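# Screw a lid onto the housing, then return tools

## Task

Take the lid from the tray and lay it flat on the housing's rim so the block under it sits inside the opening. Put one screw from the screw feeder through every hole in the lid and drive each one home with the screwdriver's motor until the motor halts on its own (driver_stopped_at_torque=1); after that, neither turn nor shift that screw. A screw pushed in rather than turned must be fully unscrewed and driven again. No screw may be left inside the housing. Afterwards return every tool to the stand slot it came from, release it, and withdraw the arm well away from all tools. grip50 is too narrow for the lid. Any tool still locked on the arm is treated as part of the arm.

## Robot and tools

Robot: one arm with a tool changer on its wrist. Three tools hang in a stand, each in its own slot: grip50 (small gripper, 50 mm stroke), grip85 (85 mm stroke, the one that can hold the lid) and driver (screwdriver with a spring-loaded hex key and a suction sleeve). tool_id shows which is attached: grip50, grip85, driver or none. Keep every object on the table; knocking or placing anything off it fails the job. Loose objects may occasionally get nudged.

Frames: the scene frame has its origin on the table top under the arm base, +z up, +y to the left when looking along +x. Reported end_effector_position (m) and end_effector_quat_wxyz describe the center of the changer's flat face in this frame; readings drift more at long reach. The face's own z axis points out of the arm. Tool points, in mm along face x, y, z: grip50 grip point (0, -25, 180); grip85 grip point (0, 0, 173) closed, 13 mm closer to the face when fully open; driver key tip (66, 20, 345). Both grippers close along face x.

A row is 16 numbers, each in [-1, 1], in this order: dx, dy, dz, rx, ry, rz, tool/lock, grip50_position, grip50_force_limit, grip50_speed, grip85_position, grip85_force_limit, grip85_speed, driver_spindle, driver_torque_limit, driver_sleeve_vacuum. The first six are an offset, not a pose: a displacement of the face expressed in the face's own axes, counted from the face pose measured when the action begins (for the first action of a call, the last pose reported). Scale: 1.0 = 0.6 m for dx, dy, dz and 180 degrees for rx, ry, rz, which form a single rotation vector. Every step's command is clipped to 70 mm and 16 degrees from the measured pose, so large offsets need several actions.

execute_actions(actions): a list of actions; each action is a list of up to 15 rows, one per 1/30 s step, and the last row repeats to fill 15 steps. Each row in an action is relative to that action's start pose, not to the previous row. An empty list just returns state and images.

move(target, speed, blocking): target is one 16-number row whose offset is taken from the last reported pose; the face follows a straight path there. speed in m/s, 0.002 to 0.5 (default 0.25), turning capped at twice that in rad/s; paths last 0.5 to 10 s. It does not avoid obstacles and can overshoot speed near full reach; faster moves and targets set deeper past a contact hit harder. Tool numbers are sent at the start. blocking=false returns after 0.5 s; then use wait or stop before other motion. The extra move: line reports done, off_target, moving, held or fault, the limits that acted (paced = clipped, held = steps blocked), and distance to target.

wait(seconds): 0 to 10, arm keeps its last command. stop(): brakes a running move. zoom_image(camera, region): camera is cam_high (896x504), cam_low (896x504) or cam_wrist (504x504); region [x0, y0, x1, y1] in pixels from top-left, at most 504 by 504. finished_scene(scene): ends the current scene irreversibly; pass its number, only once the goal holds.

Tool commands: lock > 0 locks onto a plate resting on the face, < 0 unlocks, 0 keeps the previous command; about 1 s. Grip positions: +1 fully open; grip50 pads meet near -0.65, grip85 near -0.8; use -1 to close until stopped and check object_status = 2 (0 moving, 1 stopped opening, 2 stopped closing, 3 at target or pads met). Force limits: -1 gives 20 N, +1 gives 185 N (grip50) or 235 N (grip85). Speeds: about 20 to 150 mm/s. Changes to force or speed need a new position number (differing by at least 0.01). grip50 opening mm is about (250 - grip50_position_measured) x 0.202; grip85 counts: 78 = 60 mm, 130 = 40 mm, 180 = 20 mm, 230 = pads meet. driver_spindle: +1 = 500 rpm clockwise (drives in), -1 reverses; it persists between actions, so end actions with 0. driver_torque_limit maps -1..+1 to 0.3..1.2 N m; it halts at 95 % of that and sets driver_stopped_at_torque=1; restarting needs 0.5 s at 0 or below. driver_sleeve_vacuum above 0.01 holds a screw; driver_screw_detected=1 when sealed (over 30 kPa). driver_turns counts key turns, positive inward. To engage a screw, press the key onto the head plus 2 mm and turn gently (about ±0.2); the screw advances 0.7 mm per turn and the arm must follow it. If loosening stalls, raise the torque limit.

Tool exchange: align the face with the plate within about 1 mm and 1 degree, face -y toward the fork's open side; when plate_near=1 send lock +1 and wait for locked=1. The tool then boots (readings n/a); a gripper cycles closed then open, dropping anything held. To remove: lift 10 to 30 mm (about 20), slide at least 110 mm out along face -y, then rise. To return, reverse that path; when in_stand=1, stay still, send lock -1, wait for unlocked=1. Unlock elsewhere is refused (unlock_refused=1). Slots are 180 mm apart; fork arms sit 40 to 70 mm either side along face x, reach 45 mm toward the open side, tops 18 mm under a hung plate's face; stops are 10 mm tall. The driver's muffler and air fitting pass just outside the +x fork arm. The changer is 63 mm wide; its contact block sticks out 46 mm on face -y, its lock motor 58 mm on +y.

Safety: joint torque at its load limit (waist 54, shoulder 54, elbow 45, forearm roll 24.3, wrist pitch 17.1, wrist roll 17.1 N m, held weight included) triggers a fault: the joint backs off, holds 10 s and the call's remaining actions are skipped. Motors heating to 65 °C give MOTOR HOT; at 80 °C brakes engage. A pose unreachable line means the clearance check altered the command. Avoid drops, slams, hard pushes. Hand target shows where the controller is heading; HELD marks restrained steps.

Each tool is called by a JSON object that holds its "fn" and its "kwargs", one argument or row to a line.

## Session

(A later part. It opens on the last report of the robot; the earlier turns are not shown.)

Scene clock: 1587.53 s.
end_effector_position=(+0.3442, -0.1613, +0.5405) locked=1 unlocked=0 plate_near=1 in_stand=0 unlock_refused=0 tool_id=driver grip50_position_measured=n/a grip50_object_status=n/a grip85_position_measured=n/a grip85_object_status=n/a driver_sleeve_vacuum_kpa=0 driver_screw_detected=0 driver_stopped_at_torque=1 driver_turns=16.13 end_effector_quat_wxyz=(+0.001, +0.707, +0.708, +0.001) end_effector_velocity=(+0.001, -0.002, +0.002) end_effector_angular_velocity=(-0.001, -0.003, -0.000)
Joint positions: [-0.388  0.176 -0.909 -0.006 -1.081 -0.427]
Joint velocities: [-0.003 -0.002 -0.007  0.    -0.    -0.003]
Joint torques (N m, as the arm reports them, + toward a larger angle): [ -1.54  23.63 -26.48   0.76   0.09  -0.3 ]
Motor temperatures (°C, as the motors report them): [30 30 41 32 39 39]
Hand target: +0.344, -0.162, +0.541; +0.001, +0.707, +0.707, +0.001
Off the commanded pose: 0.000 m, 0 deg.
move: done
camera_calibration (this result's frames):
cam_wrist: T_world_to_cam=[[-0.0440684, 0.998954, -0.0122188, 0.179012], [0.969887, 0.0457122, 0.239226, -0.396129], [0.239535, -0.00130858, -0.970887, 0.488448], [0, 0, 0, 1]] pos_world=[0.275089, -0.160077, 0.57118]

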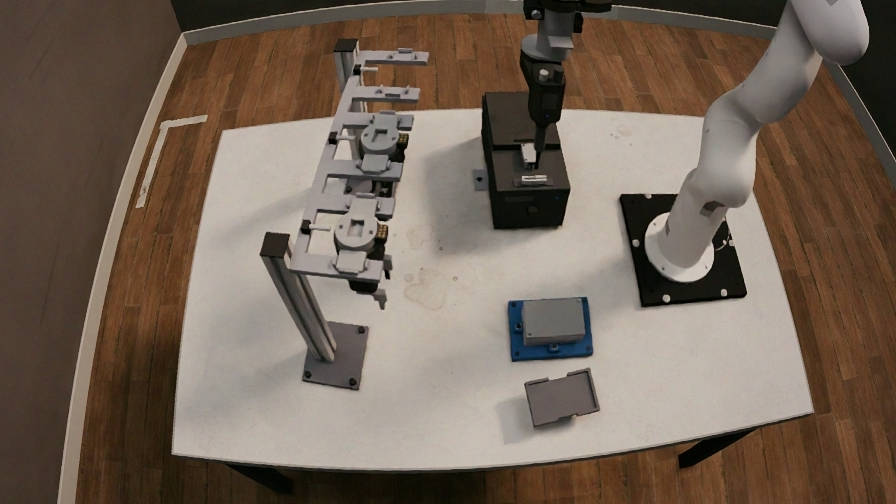

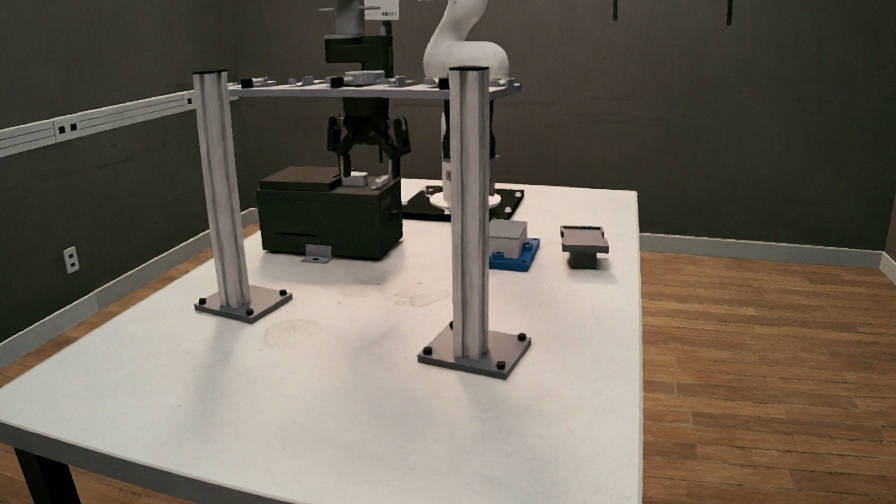

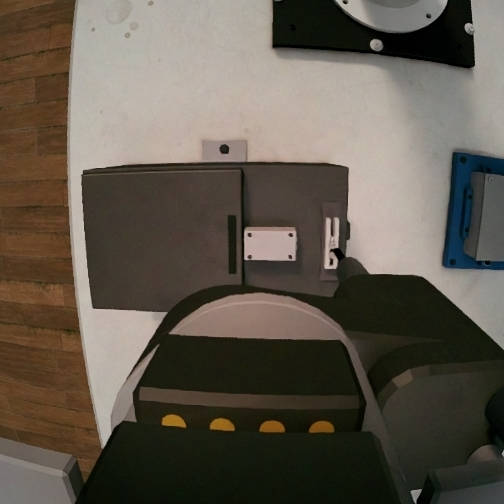

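{"fn": "move", "kwargs": {
  "target": [-0.0005,0.0007,0.0417,0,0,0,0,0,0,0,0,0,0,0,-0.5,1],
  "speed": 0.05
}}

{"fn": "execute_actions", "kwargs": {
  "actions": [
    [[0,0,0.004,0,0,0,0,0,0,0,0,0,0,0,-0.5,1]],
    [[0,0,0.004,0,0,0,0,0,0,0,0,0,0,0.1,-0.5,1]],
    [[0,0,0,0,0,0,0,0,0,0,0,0,0,0.1,-0.5,1]],
    [[0,0,0,0,0,0,0,0,0,0,0,0,0,0,-0.5,1]]
  ]
}}

Scene clock: 1598.10 s.
end_effector_position=(+0.3447, -0.1617, +0.5156) locked=1 unlocked=0 plate_near=1 in_stand=0 unlock_refused=0 tool_id=driver grip50_position_measured=n/a grip50_object_status=n/a grip85_position_measured=n/a grip85_object_status=n/a driver_sleeve_vacuum_kpa=14 driver_screw_detected=0 driver_stopped_at_torque=1 driver_turns=16.13 end_effector_quat_wxyz=(+0.001, +0.707, +0.707, +0.001) end_effector_velocity=(+0.000, -0.000, -0.000) end_effector_angular_velocity=(-0.002, -0.002, +0.001)
Joint positions: [-0.389  0.162 -0.864 -0.006 -1.023 -0.427]
Joint velocities: [-0.    -0.     0.    -0.001  0.003 -0.   ]
Joint torques (N m, as the arm reports them, + toward a larger angle): [ -1.04  24.18 -26.23   0.8    0.02  -0.15]
Motor temperatures (°C, as the motors report them): [30 30 41 32 39 39]
Hand target: +0.345, -0.162, +0.515; +0.001, +0.707, +0.707, +0.001
Off the commanded pose: 0.000 m, 0 deg.
move: done
camera_calibration (this result's frames):
cam_wrist: T_world_to_cam=[[-0.0439709, 0.998956, -0.012374, 0.179126], [0.96984, 0.0456551, 0.23943, -0.390713], [0.239745, -0.00147286, -0.970835, 0.464073], [0, 0, 0, 1]] pos_world=[0.275546, -0.160418, 0.546304]

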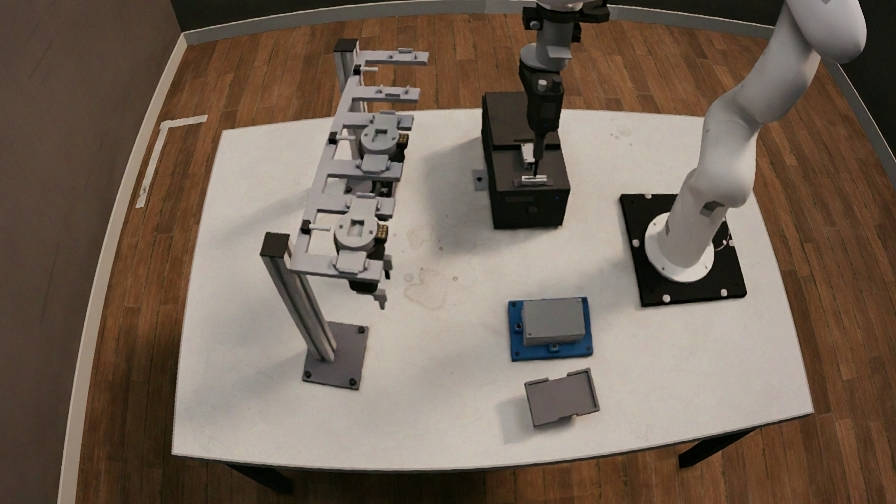

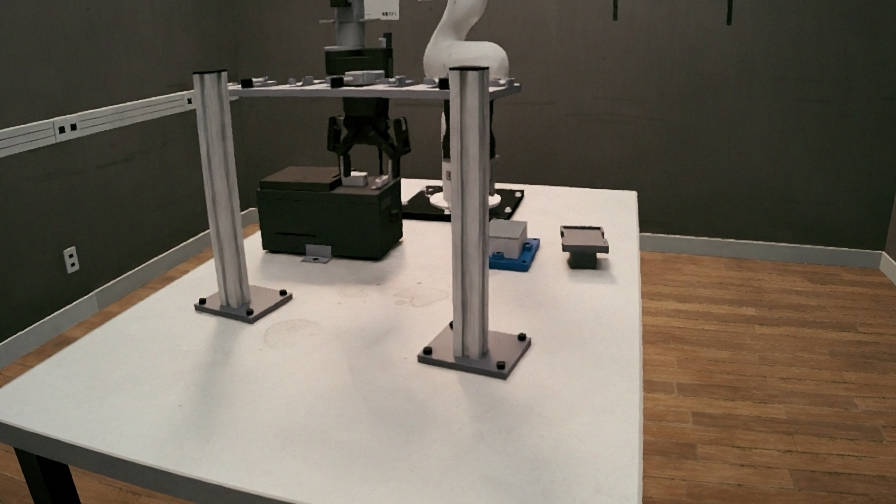

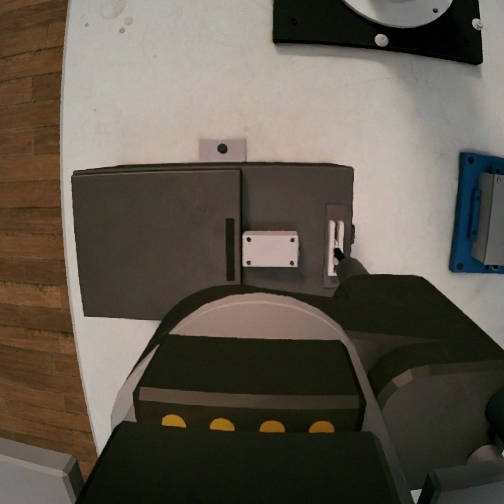

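Scene clock: 1600.10 s.
end_effector_position=(+0.3447, -0.1617, +0.5110) locked=1 unlocked=0 plate_near=1 in_stand=0 unlock_refused=0 tool_id=driver grip50_position_measured=n/a grip50_object_status=n/a grip85_position_measured=n/a grip85_object_status=n/a driver_sleeve_vacuum_kpa=40 driver_screw_detected=1 driver_stopped_at_torque=0 driver_turns=16.96 end_effector_quat_wxyz=(+0.001, +0.707, +0.707, +0.001) end_effector_velocity=(-0.000, -0.000, +0.000) end_effector_angular_velocity=(-0.000, +0.000, -0.001)
Joint positions: [-0.389  0.16  -0.856 -0.006 -1.011 -0.427]
Joint velocities: [-0.     0.    -0.    -0.001 -0.001  0.001]
Joint torques (N m, as the arm reports them, + toward a larger angle): [ -1.16  22.63 -24.74  -0.21  -0.28  -0.22]
Motor temperatures (°C, as the motors report them): [30 30 41 32 39 39]
Hand target: +0.345, -0.162, +0.511; +0.001, +0.707, +0.707, +0.001
Off the commanded pose: 0.000 m, 0 deg.
Step readings (end_effector_position; steps 1 to 15: 1st action; 16 to 30: 2nd action; 31 to 45: 3rd action; 46 to 60: 4th action):
0: (+0.3447, -0.1617, +0.5156)
1: (+0.3447, -0.1617, +0.5156)
2: (+0.3447, -0.1617, +0.5153)
4: (+0.3447, -0.1617, +0.5141)
8: (+0.3447, -0.1617, +0.5133)
15: (+0.3447, -0.1617, +0.5133)
16: (+0.3447, -0.1617, +0.5133)
17: (+0.3447, -0.1617, +0.5130)
19: (+0.3447, -0.1617, +0.5117)
23: (+0.3447, -0.1617, +0.5111)
30: (+0.3447, -0.1617, +0.5110)
31: (+0.3447, -0.1617, +0.5109)
32: (+0.3447, -0.1617, +0.5109)
34: (+0.3447, -0.1617, +0.5110)
38: (+0.3447, -0.1617, +0.5110)
45: (+0.3447, -0.1617, +0.5110)
46: (+0.3447, -0.1617, +0.5110)
47: (+0.3447, -0.1617, +0.5110)
49: (+0.3447, -0.1617, +0.5110)
53: (+0.3447, -0.1617, +0.5110)
60: end_effector_position above
camera_calibration (this result's frames):
cam_wrist: T_world_to_cam=[[-0.0438825, 0.998959, -0.0124846, 0.179102], [0.969729, 0.0455965, 0.239889, -0.389881], [0.240208, -0.00157975, -0.97072, 0.459306], [0, 0, 0, 1]] pos_world=[0.27561, -0.160413, 0.541622]

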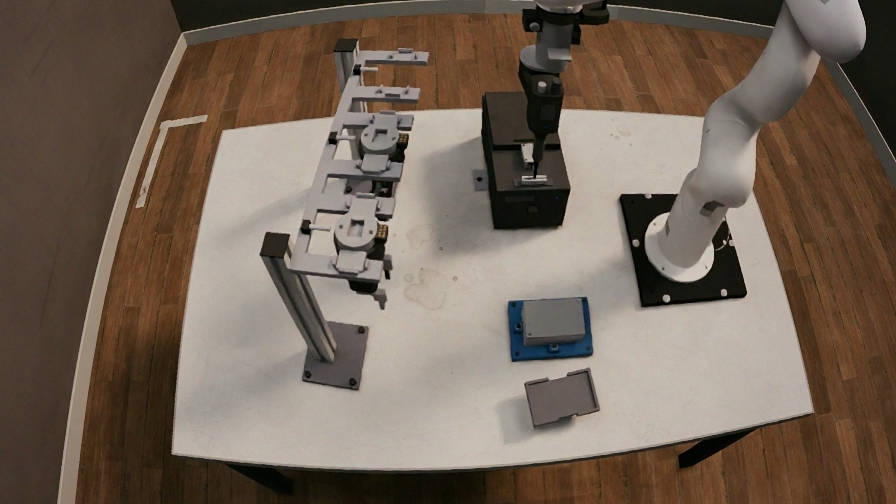

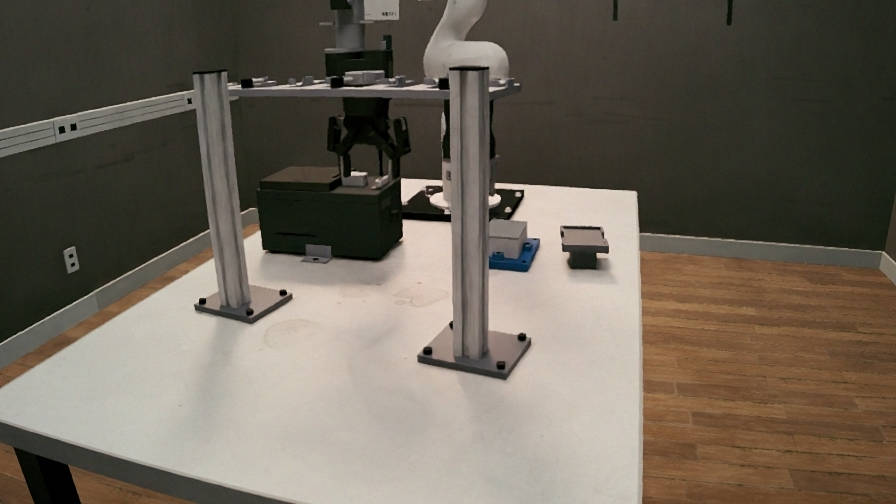

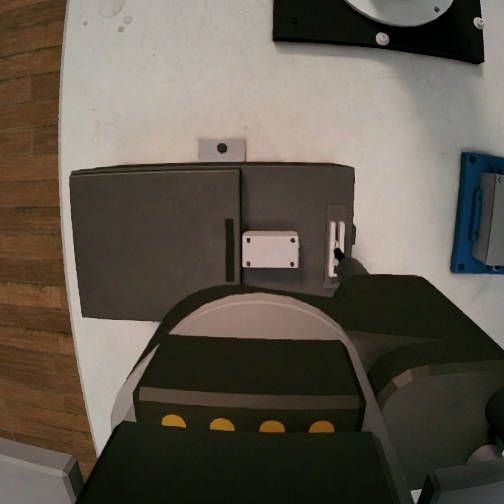

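Picked. Lift, then go above H2.

{"fn": "move", "kwargs": {
  "target": [0,0,-0.055,0,0,0,0,0,0,0,0,0,0,0,-0.5,1],
  "speed": 0.05
}}

{"fn": "move", "kwargs": {
  "target": [0.5013,0.052,0.14,0,0,0,0,0,0,0,0,0,0,0,-0.5,1],
  "speed": 0.2
}}

{"fn": "zoom_image", "kwargs": {
  "camera": "cam_wrist",
  "region": [290,200,410,320]
}}

Scene clock: 1613.13 s.
end_effector_position=(+0.3447, -0.1616, +0.5438) locked=1 unlocked=0 plate_near=1 in_stand=0 unlock_refused=0 tool_id=driver grip50_position_measured=n/a grip50_object_status=n/a grip85_position_measured=n/a grip85_object_status=n/a driver_sleeve_vacuum_kpa=39 driver_screw_detected=1 driver_stopped_at_torque=0 driver_turns=16.96 end_effector_quat_wxyz=(+0.001, +0.707, +0.708, +0.001) end_effector_velocity=(+0.000, +0.000, +0.000) end_effector_angular_velocity=(+0.000, -0.001, +0.001)
Joint positions: [-0.389  0.176 -0.916 -0.006 -1.088 -0.427]
Joint velocities: [ 0.001  0.    -0.001  0.001 -0.    -0.   ]
Joint torques (N m, as the arm reports them, + toward a larger angle): [ -1.64  22.8  -26.65   0.9    0.04  -0.23]
Motor temperatures (°C, as the motors report them): [30 30 41 32 39 39]
Hand target: +0.345, -0.162, +0.544; +0.001, +0.707, +0.707, +0.001
Off the commanded pose: 0.000 m, 0 deg.
move: done
camera_calibration (this result's frames):
cam_wrist: T_world_to_cam=[[-0.0440057, 0.998955, -0.0123152, 0.179393], [0.969776, 0.0456751, 0.239684, -0.397589], [0.239996, -0.0013955, -0.970773, 0.491327], [0, 0, 0, 1]] pos_world=[0.27555, -0.16036, 0.574472]

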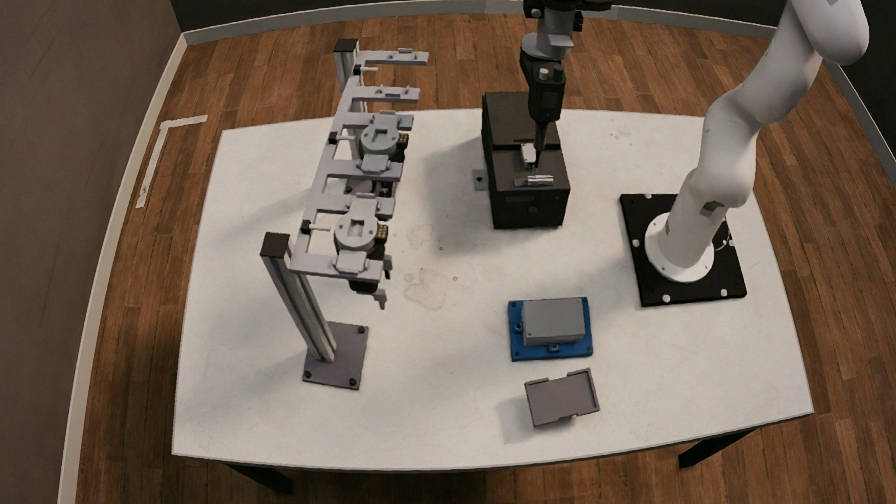

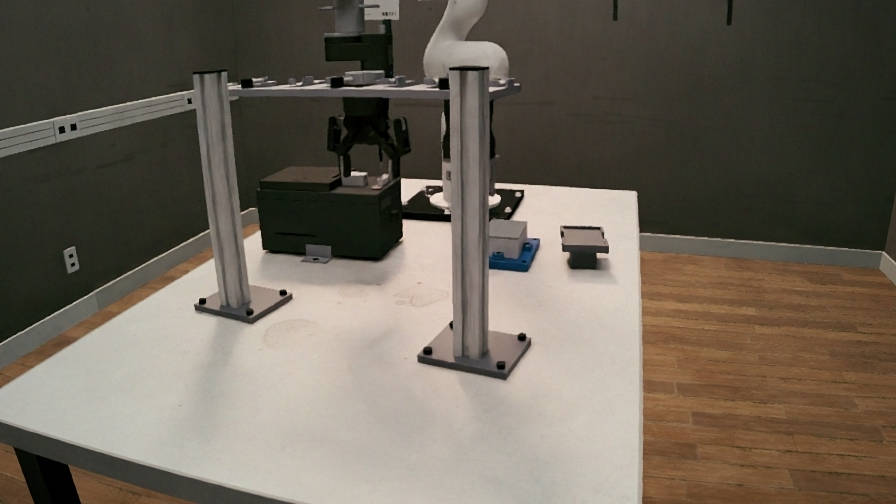

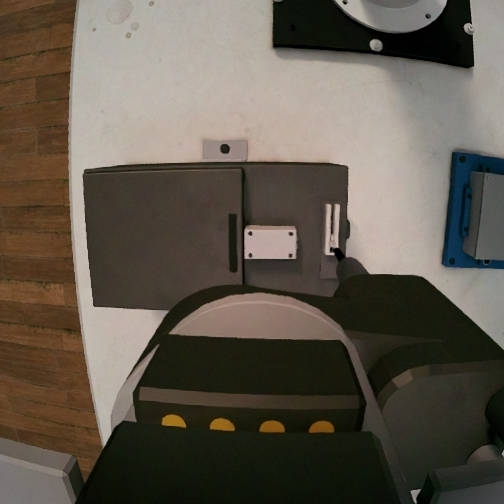

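Scene clock: 1615.17 s.
end_effector_position=(+0.3759, +0.1389, +0.4596) locked=1 unlocked=0 plate_near=1 in_stand=0 unlock_refused=0 tool_id=driver grip50_position_measured=n/a grip50_object_status=n/a grip85_position_measured=n/a grip85_object_status=n/a driver_sleeve_vacuum_kpa=39 driver_screw_detected=1 driver_stopped_at_torque=0 driver_turns=16.96 end_effector_quat_wxyz=(+0.000, +0.707, +0.707, +0.001) end_effector_velocity=(+0.000, +0.001, -0.000) end_effector_angular_velocity=(-0.000, +0.001, -0.002)
Joint positions: [ 0.402  0.057 -0.826 -0.007 -0.885  0.366]
Joint velocities: [ 0.001 -0.002 -0.001  0.     0.     0.003]
Joint torques (N m, as the arm reports them, + toward a larger angle): [ -2.3   31.25 -26.08   0.66   0.67  -0.28]
Motor temperatures (°C, as the motors report them): [30 30 41 32 39 39]
Hand target: +0.376, +0.139, +0.460; +0.000, +0.707, +0.707, +0.001
Off the commanded pose: 0.000 m, 0 deg.
move: done
camera_calibration (this result's frames):
cam_wrist: T_world_to_cam=[[-0.0435, 0.998988, -0.0113943, -0.121065], [0.970064, 0.0449626, 0.238651, -0.420999], [0.238921, -0.000671931, -0.971039, 0.402953], [0, 0, 0, 1]] pos_world=[0.306856, 0.140142, 0.490375]

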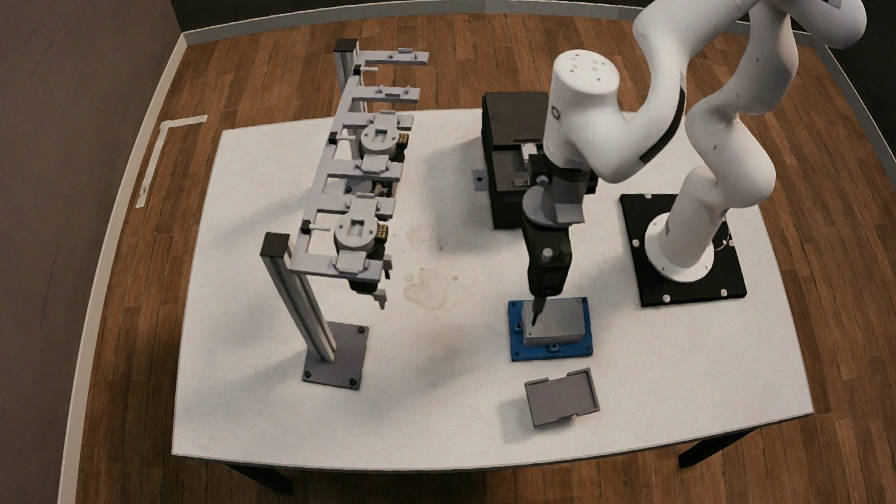

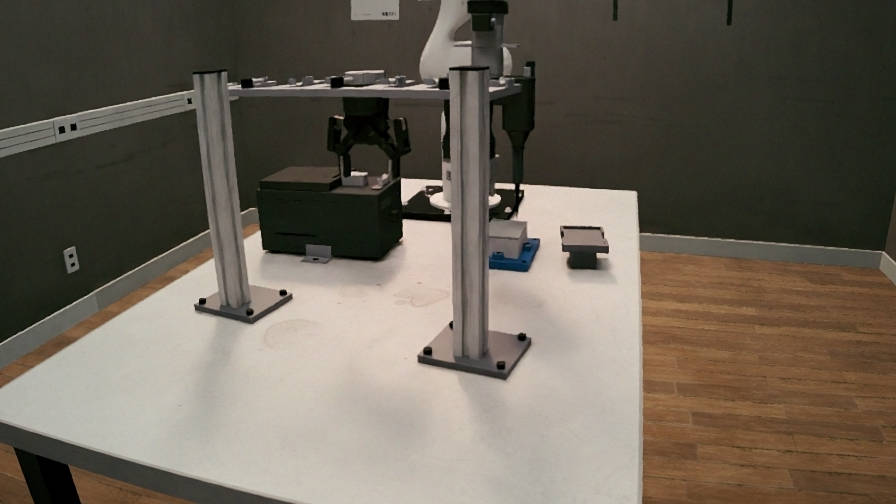

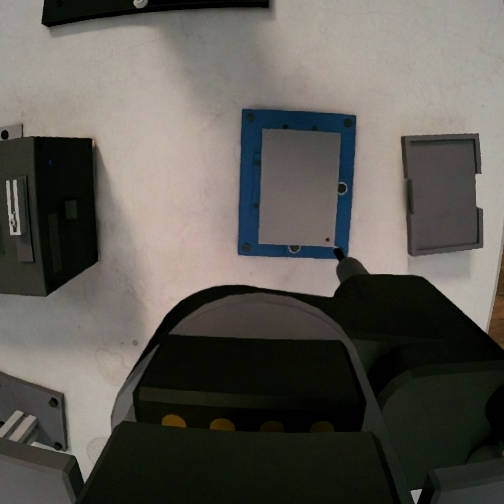

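Region (290, 200, 410, 320) of cam_wrist's 504x504 image, scaled by 4.200, with more detail than that image has.

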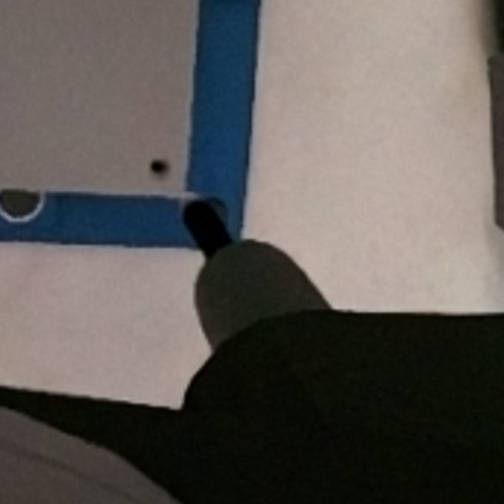

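{"fn": "move", "kwargs": {
  "target": [-0.002,0.0017,0.0445,0,0,0,0,0,0,0,0,0,0,0,-0.5,1],
  "speed": 0.06
}}

{"fn": "zoom_image", "kwargs": {
  "camera": "cam_wrist",
  "region": [310,220,360,270]
}}

Scene clock: 1630.47 s.
end_effector_position=(+0.3770, +0.1377, +0.4331) locked=1 unlocked=0 plate_near=1 in_stand=0 unlock_refused=0 tool_id=driver grip50_position_measured=n/a grip50_object_status=n/a grip85_position_measured=n/a grip85_object_status=n/a driver_sleeve_vacuum_kpa=39 driver_screw_detected=1 driver_stopped_at_torque=0 driver_turns=16.96 end_effector_quat_wxyz=(+0.000, +0.707, +0.707, +0.001) end_effector_velocity=(+0.000, -0.000, -0.000) end_effector_angular_velocity=(+0.000, +0.000, -0.000)
Joint positions: [ 0.398  0.028 -0.791 -0.007 -0.82   0.362]
Joint velocities: [-0. -0.  0.  0.  0.  0.]
Joint torques (N m, as the arm reports them, + toward a larger angle): [ -1.48  30.13 -25.46   0.5    0.55  -0.31]
Motor temperatures (°C, as the motors report them): [30 30 41 32 39 39]
Hand target: +0.377, +0.138, +0.433; +0.000, +0.707, +0.707, +0.001
Off the commanded pose: 0.000 m, 0 deg.
move: done
camera_calibration (this result's frames):
cam_wrist: T_world_to_cam=[[-0.0434065, 0.998993, -0.0113543, -0.120166], [0.969985, 0.0448624, 0.238992, -0.415798], [0.239261, -0.000639713, -0.970955, 0.376769], [0, 0, 0, 1]] pos_world=[0.307955, 0.13894, 0.463834]

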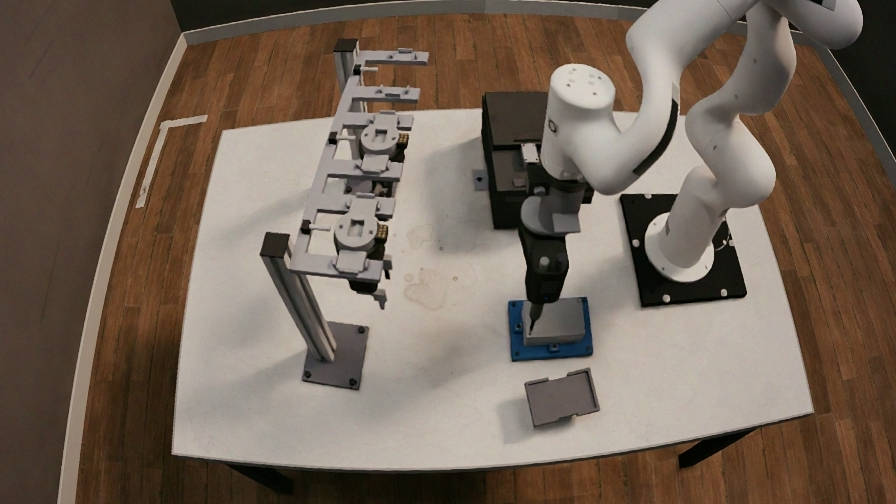

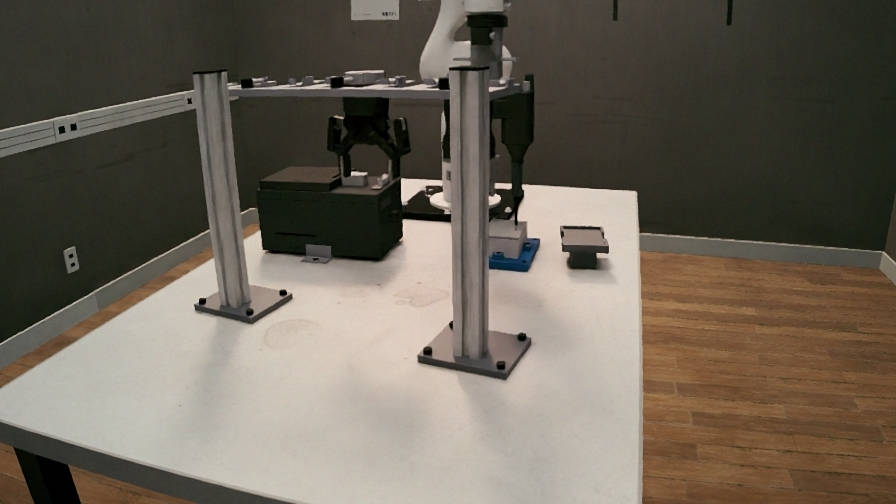

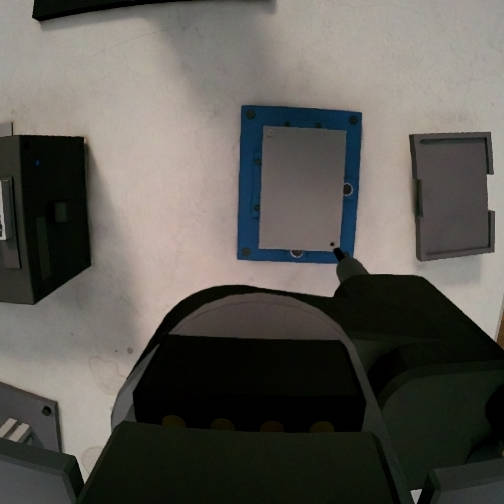

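Region (310, 220, 360, 270) of cam_wrist's 504x504 image, scaled by 10.080, with more detail than that image has.

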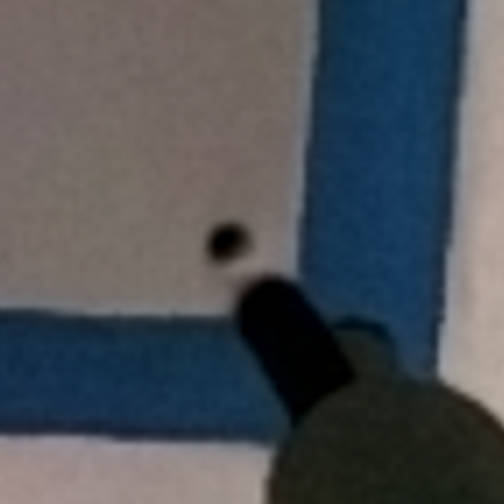

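{"fn": "move", "kwargs": {
  "target": [-0.0003,-0.0001,0.0185,0,0,0,0,0,0,0,0,0,0,0,-0.5,1],
  "speed": 0.02
}}

{"fn": "execute_actions", "kwargs": {
  "actions": [
    [[0,0,0.003,0,0,0,0,0,0,0,0,0,0,0,-0.5,1]],
    [[0,0,0.003,0,0,0,0,0,0,0,0,0,0,0,-0.5,1]]
  ]
}}

{"fn": "zoom_image", "kwargs": {
  "camera": "cam_low",
  "region": [500,205,535,240]
}}

{"fn": "zoom_image", "kwargs": {
  "camera": "cam_wrist",
  "region": [322,232,350,260]
}}

Scene clock: 1639.03 s.
end_effector_position=(+0.3770, +0.1375, +0.4221) locked=1 unlocked=0 plate_near=1 in_stand=0 unlock_refused=0 tool_id=driver grip50_position_measured=n/a grip50_object_status=n/a grip85_position_measured=n/a grip85_object_status=n/a driver_sleeve_vacuum_kpa=39 driver_screw_detected=1 driver_stopped_at_torque=0 driver_turns=16.96 end_effector_quat_wxyz=(+0.000, +0.707, +0.707, +0.001) end_effector_velocity=(+0.001, +0.000, +0.000) end_effector_angular_velocity=(+0.002, -0.003, -0.001)
Joint positions: [ 0.397  0.015 -0.776 -0.007 -0.793  0.362]
Joint velocities: [-0.001 -0.    -0.     0.     0.003  0.001]
Joint torques (N m, as the arm reports them, + toward a larger angle): [ -1.68  31.47 -24.8    0.73   0.69  -0.23]
Motor temperatures (°C, as the motors report them): [30 30 41 32 39 39]
Hand target: +0.377, +0.137, +0.422; +0.000, +0.707, +0.707, +0.001
Off the commanded pose: 0.000 m, 0 deg.
move: done
camera_calibration (this result's frames):
cam_wrist: T_world_to_cam=[[-0.0433724, 0.998994, -0.0113826, -0.120104], [0.969982, 0.0448361, 0.239007, -0.413115], [0.239277, -0.000674589, -0.970951, 0.366065], [0, 0, 0, 1]] pos_world=[0.307914, 0.138752, 0.452802]

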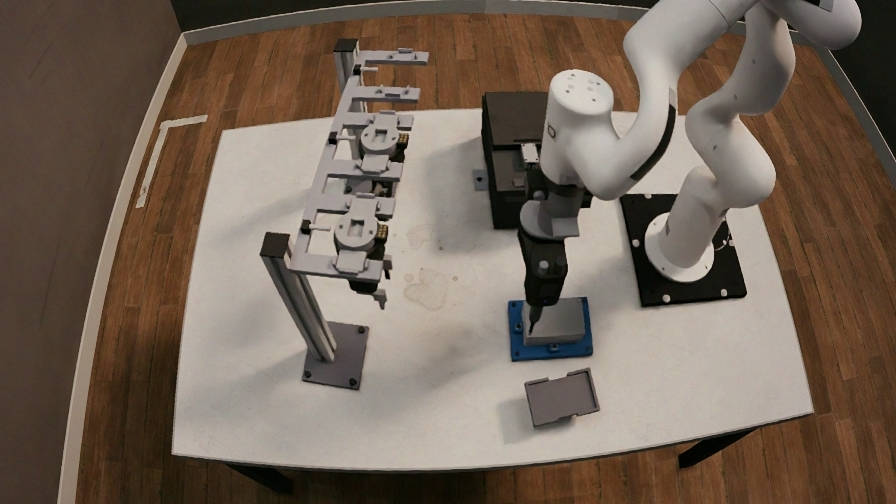

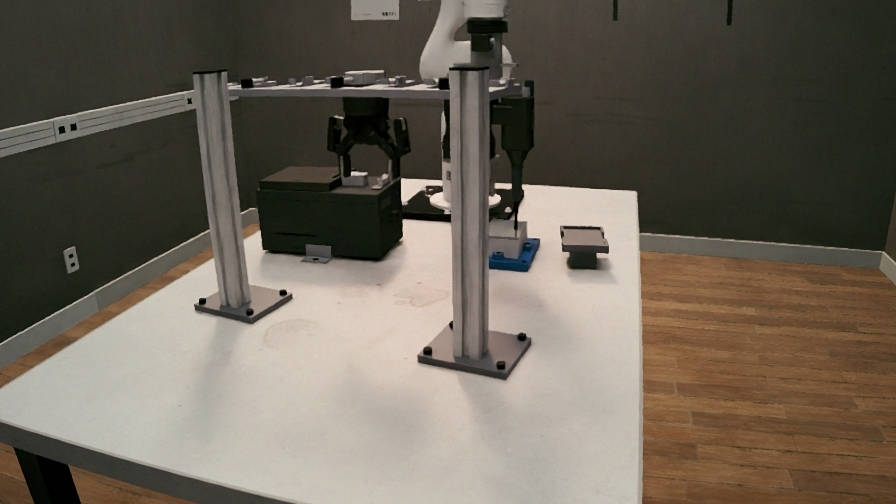

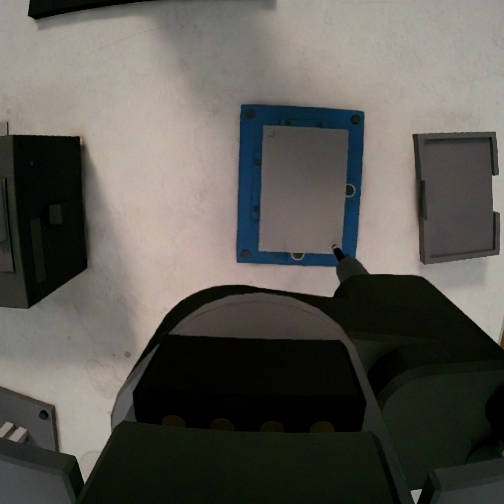

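Scene clock: 1640.03 s.
end_effector_position=(+0.3770, +0.1375, +0.4185) locked=1 unlocked=0 plate_near=1 in_stand=0 unlock_refused=0 tool_id=driver grip50_position_measured=n/a grip50_object_status=n/a grip85_position_measured=n/a grip85_object_status=n/a driver_sleeve_vacuum_kpa=39 driver_screw_detected=1 driver_stopped_at_torque=0 driver_turns=16.96 end_effector_quat_wxyz=(+0.000, +0.707, +0.707, +0.001) end_effector_velocity=(+0.000, -0.000, +0.000) end_effector_angular_velocity=(+0.000, -0.002, -0.001)
Joint positions: [ 0.397  0.011 -0.772 -0.008 -0.784  0.362]
Joint velocities: [-0.     0.    -0.    -0.001  0.001  0.001]
Joint torques (N m, as the arm reports them, + toward a larger angle): [ -1.33  31.33 -25.26   0.47   0.7   -0.39]
Motor temperatures (°C, as the motors report them): [30 30 41 32 39 39]
Hand target: +0.377, +0.137, +0.418; +0.000, +0.707, +0.707, +0.001
Off the commanded pose: 0.000 m, 0 deg.
Step readings (end_effector_position; steps 1 to 15: 1st action; 16 to 30: 2nd action):
0: (+0.3770, +0.1375, +0.4221)
1: (+0.3770, +0.1375, +0.4221)
2: (+0.3771, +0.1375, +0.4218)
4: (+0.3771, +0.1375, +0.4210)
8: (+0.3770, +0.1375, +0.4203)
15: (+0.3770, +0.1375, +0.4203)
16: (+0.3770, +0.1375, +0.4203)
17: (+0.3770, +0.1375, +0.4201)
19: (+0.3770, +0.1375, +0.4191)
23: (+0.3770, +0.1375, +0.4185)
30: end_effector_position above
camera_calibration (this result's frames):
cam_wrist: T_world_to_cam=[[-0.0433698, 0.998994, -0.0114047, -0.120129], [0.969989, 0.0448388, 0.23898, -0.412252], [0.239251, -0.000697924, -0.970958, 0.362612], [0, 0, 0, 1]] pos_world=[0.307915, 0.138746, 0.44923]

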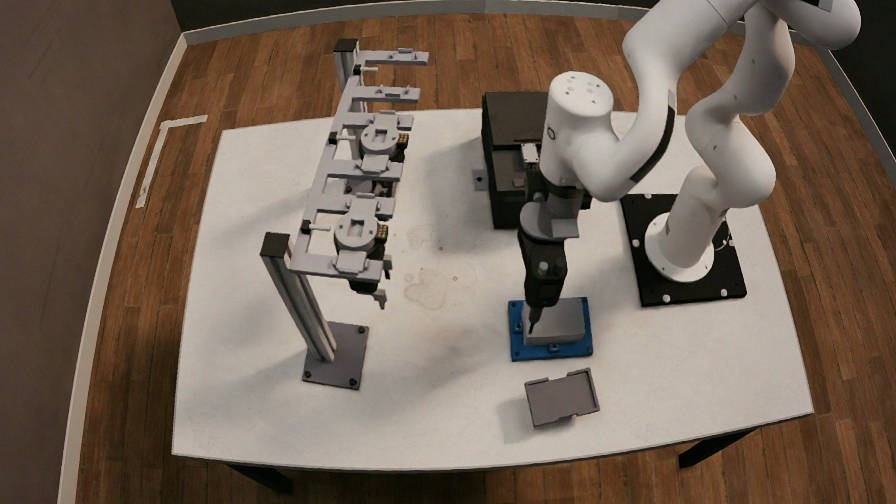

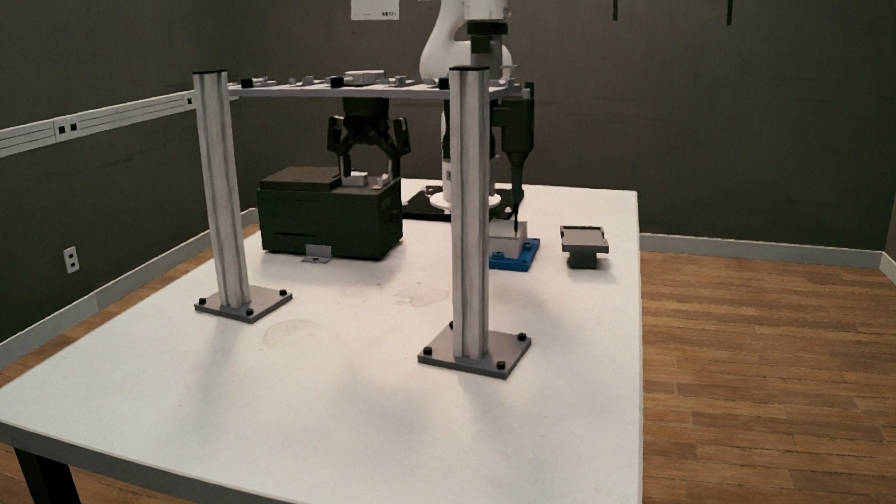

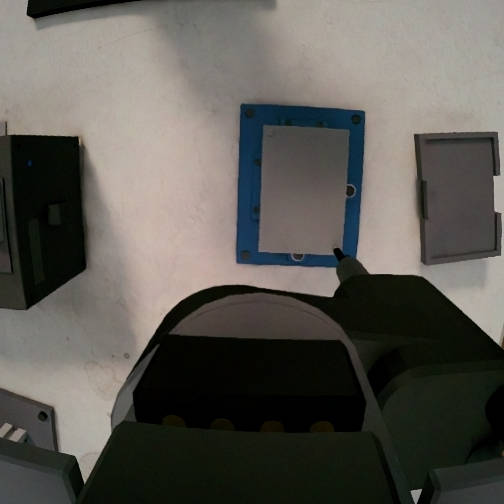

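Region (500, 205, 535, 240) of cam_low's 896x504 image, scaled by 14.400, with more detail than that image has.

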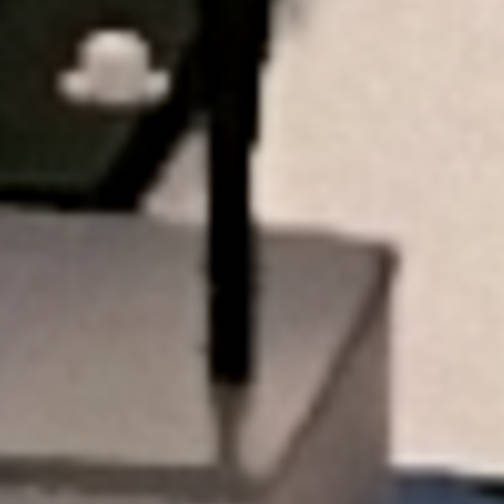

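Region (322, 232, 350, 260) of cam_wrist's 504x504 image, scaled by 18.000, with more detail than that image has.

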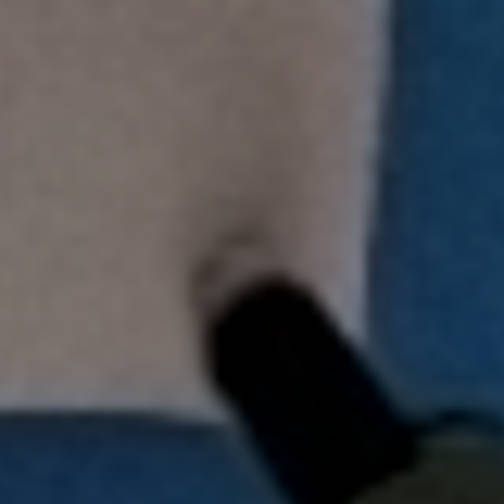

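{"fn": "execute_actions", "kwargs": {
  "actions": [
    [[0,0,0.001,0,0,0,0,0,0,0,0,0,0,0.2,-0.5,1]],
    [[0,0,0.001,0,0,0,0,0,0,0,0,0,0,0.2,-0.5,1]],
    [[0,0,0.0015,0,0,0,0,0,0,0,0,0,0,0.3,-0.5,1]],
    [[0,0,0.0015,0,0,0,0,0,0,0,0,0,0,0.3,-0.5,1]],
    [[0,0,0.0015,0,0,0,0,0,0,0,0,0,0,0.3,-0.5,1]],
    [[0,0,0.0015,0,0,0,0,0,0,0,0,0,0,0.3,-0.5,1]],
    [[0,0,0,0,0,0,0,0,0,0,0,0,0,0,-0.5,1]]
  ]
}}

{"fn": "zoom_image", "kwargs": {
  "camera": "cam_low",
  "region": [500,205,535,240]
}}

Scene clock: 1658.03 s.
end_effector_position=(+0.3770, +0.1375, +0.4137) locked=1 unlocked=0 plate_near=1 in_stand=0 unlock_refused=0 tool_id=driver grip50_position_measured=n/a grip50_object_status=n/a grip85_position_measured=n/a grip85_object_status=n/a driver_sleeve_vacuum_kpa=40 driver_screw_detected=1 driver_stopped_at_torque=0 driver_turns=23.56 end_effector_quat_wxyz=(+0.000, +0.707, +0.707, +0.001) end_effector_velocity=(-0.000, -0.000, +0.000) end_effector_angular_velocity=(+0.000, +0.000, -0.000)
Joint positions: [ 0.397  0.005 -0.766 -0.008 -0.772  0.362]
Joint velocities: [-0.     0.001 -0.     0.001 -0.001 -0.   ]
Joint torques (N m, as the arm reports them, + toward a larger angle): [ -1.56  28.93 -24.42   0.57   1.25  -0.2 ]
Motor temperatures (°C, as the motors report them): [30 30 41 32 39 39]
Hand target: +0.377, +0.137, +0.414; +0.000, +0.707, +0.707, +0.001
Off the commanded pose: 0.000 m, 0 deg.
Step readings (end_effector_position; steps 1 to 15: 1st action; 16 to 30: 2nd action; 31 to 45: 3rd action; 46 to 60: 4th action; 61 to 75: 5th action; 76 to 90: 6th action; 91 to 105: 7th action):
0: (+0.3770, +0.1375, +0.4185)
1: (+0.3770, +0.1375, +0.4185)
2: (+0.3770, +0.1375, +0.4184)
4: (+0.3770, +0.1375, +0.4181)
8: (+0.3770, +0.1375, +0.4179)
15: (+0.3770, +0.1375, +0.4179)
16: (+0.3770, +0.1375, +0.4179)
17: (+0.3770, +0.1375, +0.4178)
19: (+0.3770, +0.1375, +0.4175)
23: (+0.3770, +0.1375, +0.4173)
30: (+0.3770, +0.1375, +0.4173)
31: (+0.3770, +0.1375, +0.4173)
32: (+0.3770, +0.1375, +0.4172)
34: (+0.3770, +0.1375, +0.4167)
38: (+0.3770, +0.1375, +0.4164)
45: (+0.3770, +0.1375, +0.4164)
46: (+0.3770, +0.1375, +0.4164)
47: (+0.3770, +0.1375, +0.4163)
49: (+0.3770, +0.1375, +0.4158)
53: (+0.3770, +0.1375, +0.4155)
60: (+0.3770, +0.1375, +0.4155)
61: (+0.3770, +0.1375, +0.4155)
62: (+0.3770, +0.1375, +0.4154)
64: (+0.3770, +0.1375, +0.4150)
68: (+0.3770, +0.1375, +0.4148)
75: (+0.3770, +0.1375, +0.4146)
76: (+0.3770, +0.1375, +0.4146)
77: (+0.3770, +0.1375, +0.4145)
79: (+0.3770, +0.1375, +0.4140)
83: (+0.3770, +0.1375, +0.4138)
90: (+0.3770, +0.1375, +0.4137)
91: (+0.3770, +0.1375, +0.4137)
92: (+0.3770, +0.1375, +0.4137)
94: (+0.3770, +0.1375, +0.4137)
98: (+0.3770, +0.1375, +0.4137)
105: end_effector_position above
camera_calibration (this result's frames):
cam_wrist: T_world_to_cam=[[-0.0433933, 0.998993, -0.0114346, -0.120161], [0.970024, 0.0448686, 0.238833, -0.411043], [0.239105, -0.000728066, -0.970993, 0.358067], [0, 0, 0, 1]] pos_world=[0.307892, 0.138744, 0.444477]

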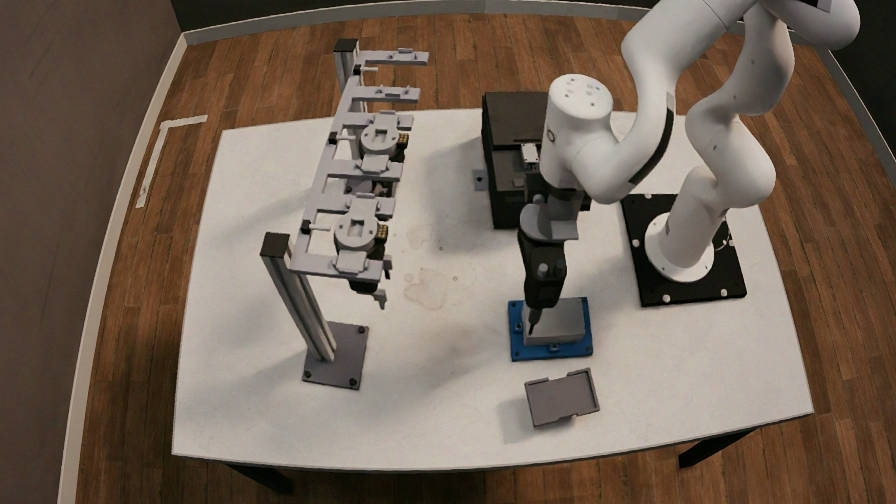

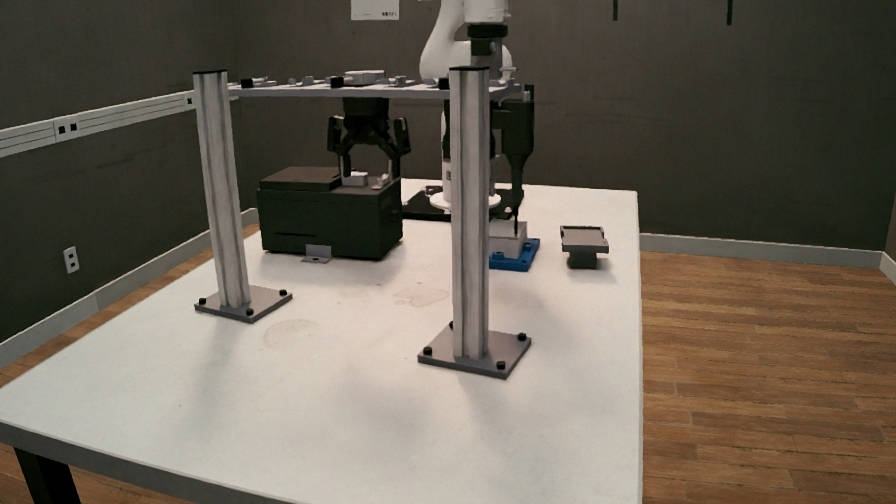

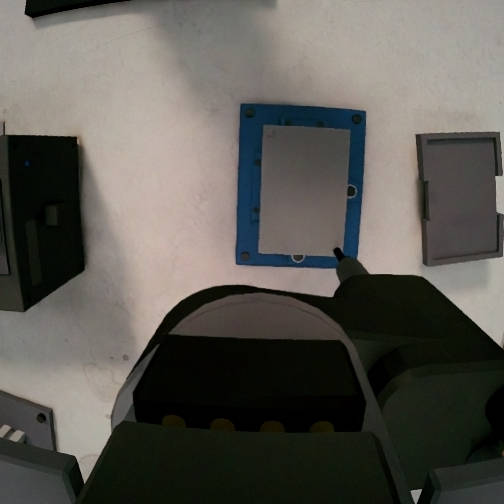

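Region (500, 205, 535, 240) of cam_low's 896x504 image, scaled by 14.400, with more detail than that image has.

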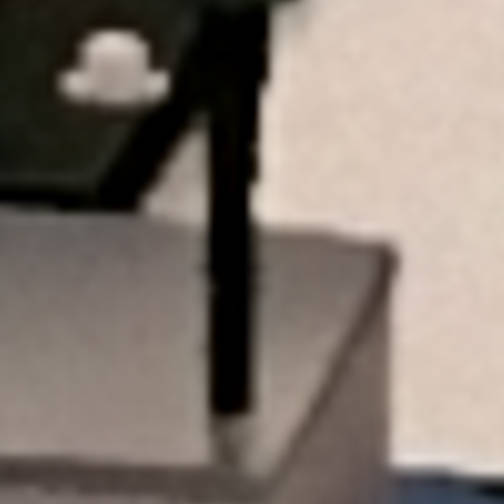

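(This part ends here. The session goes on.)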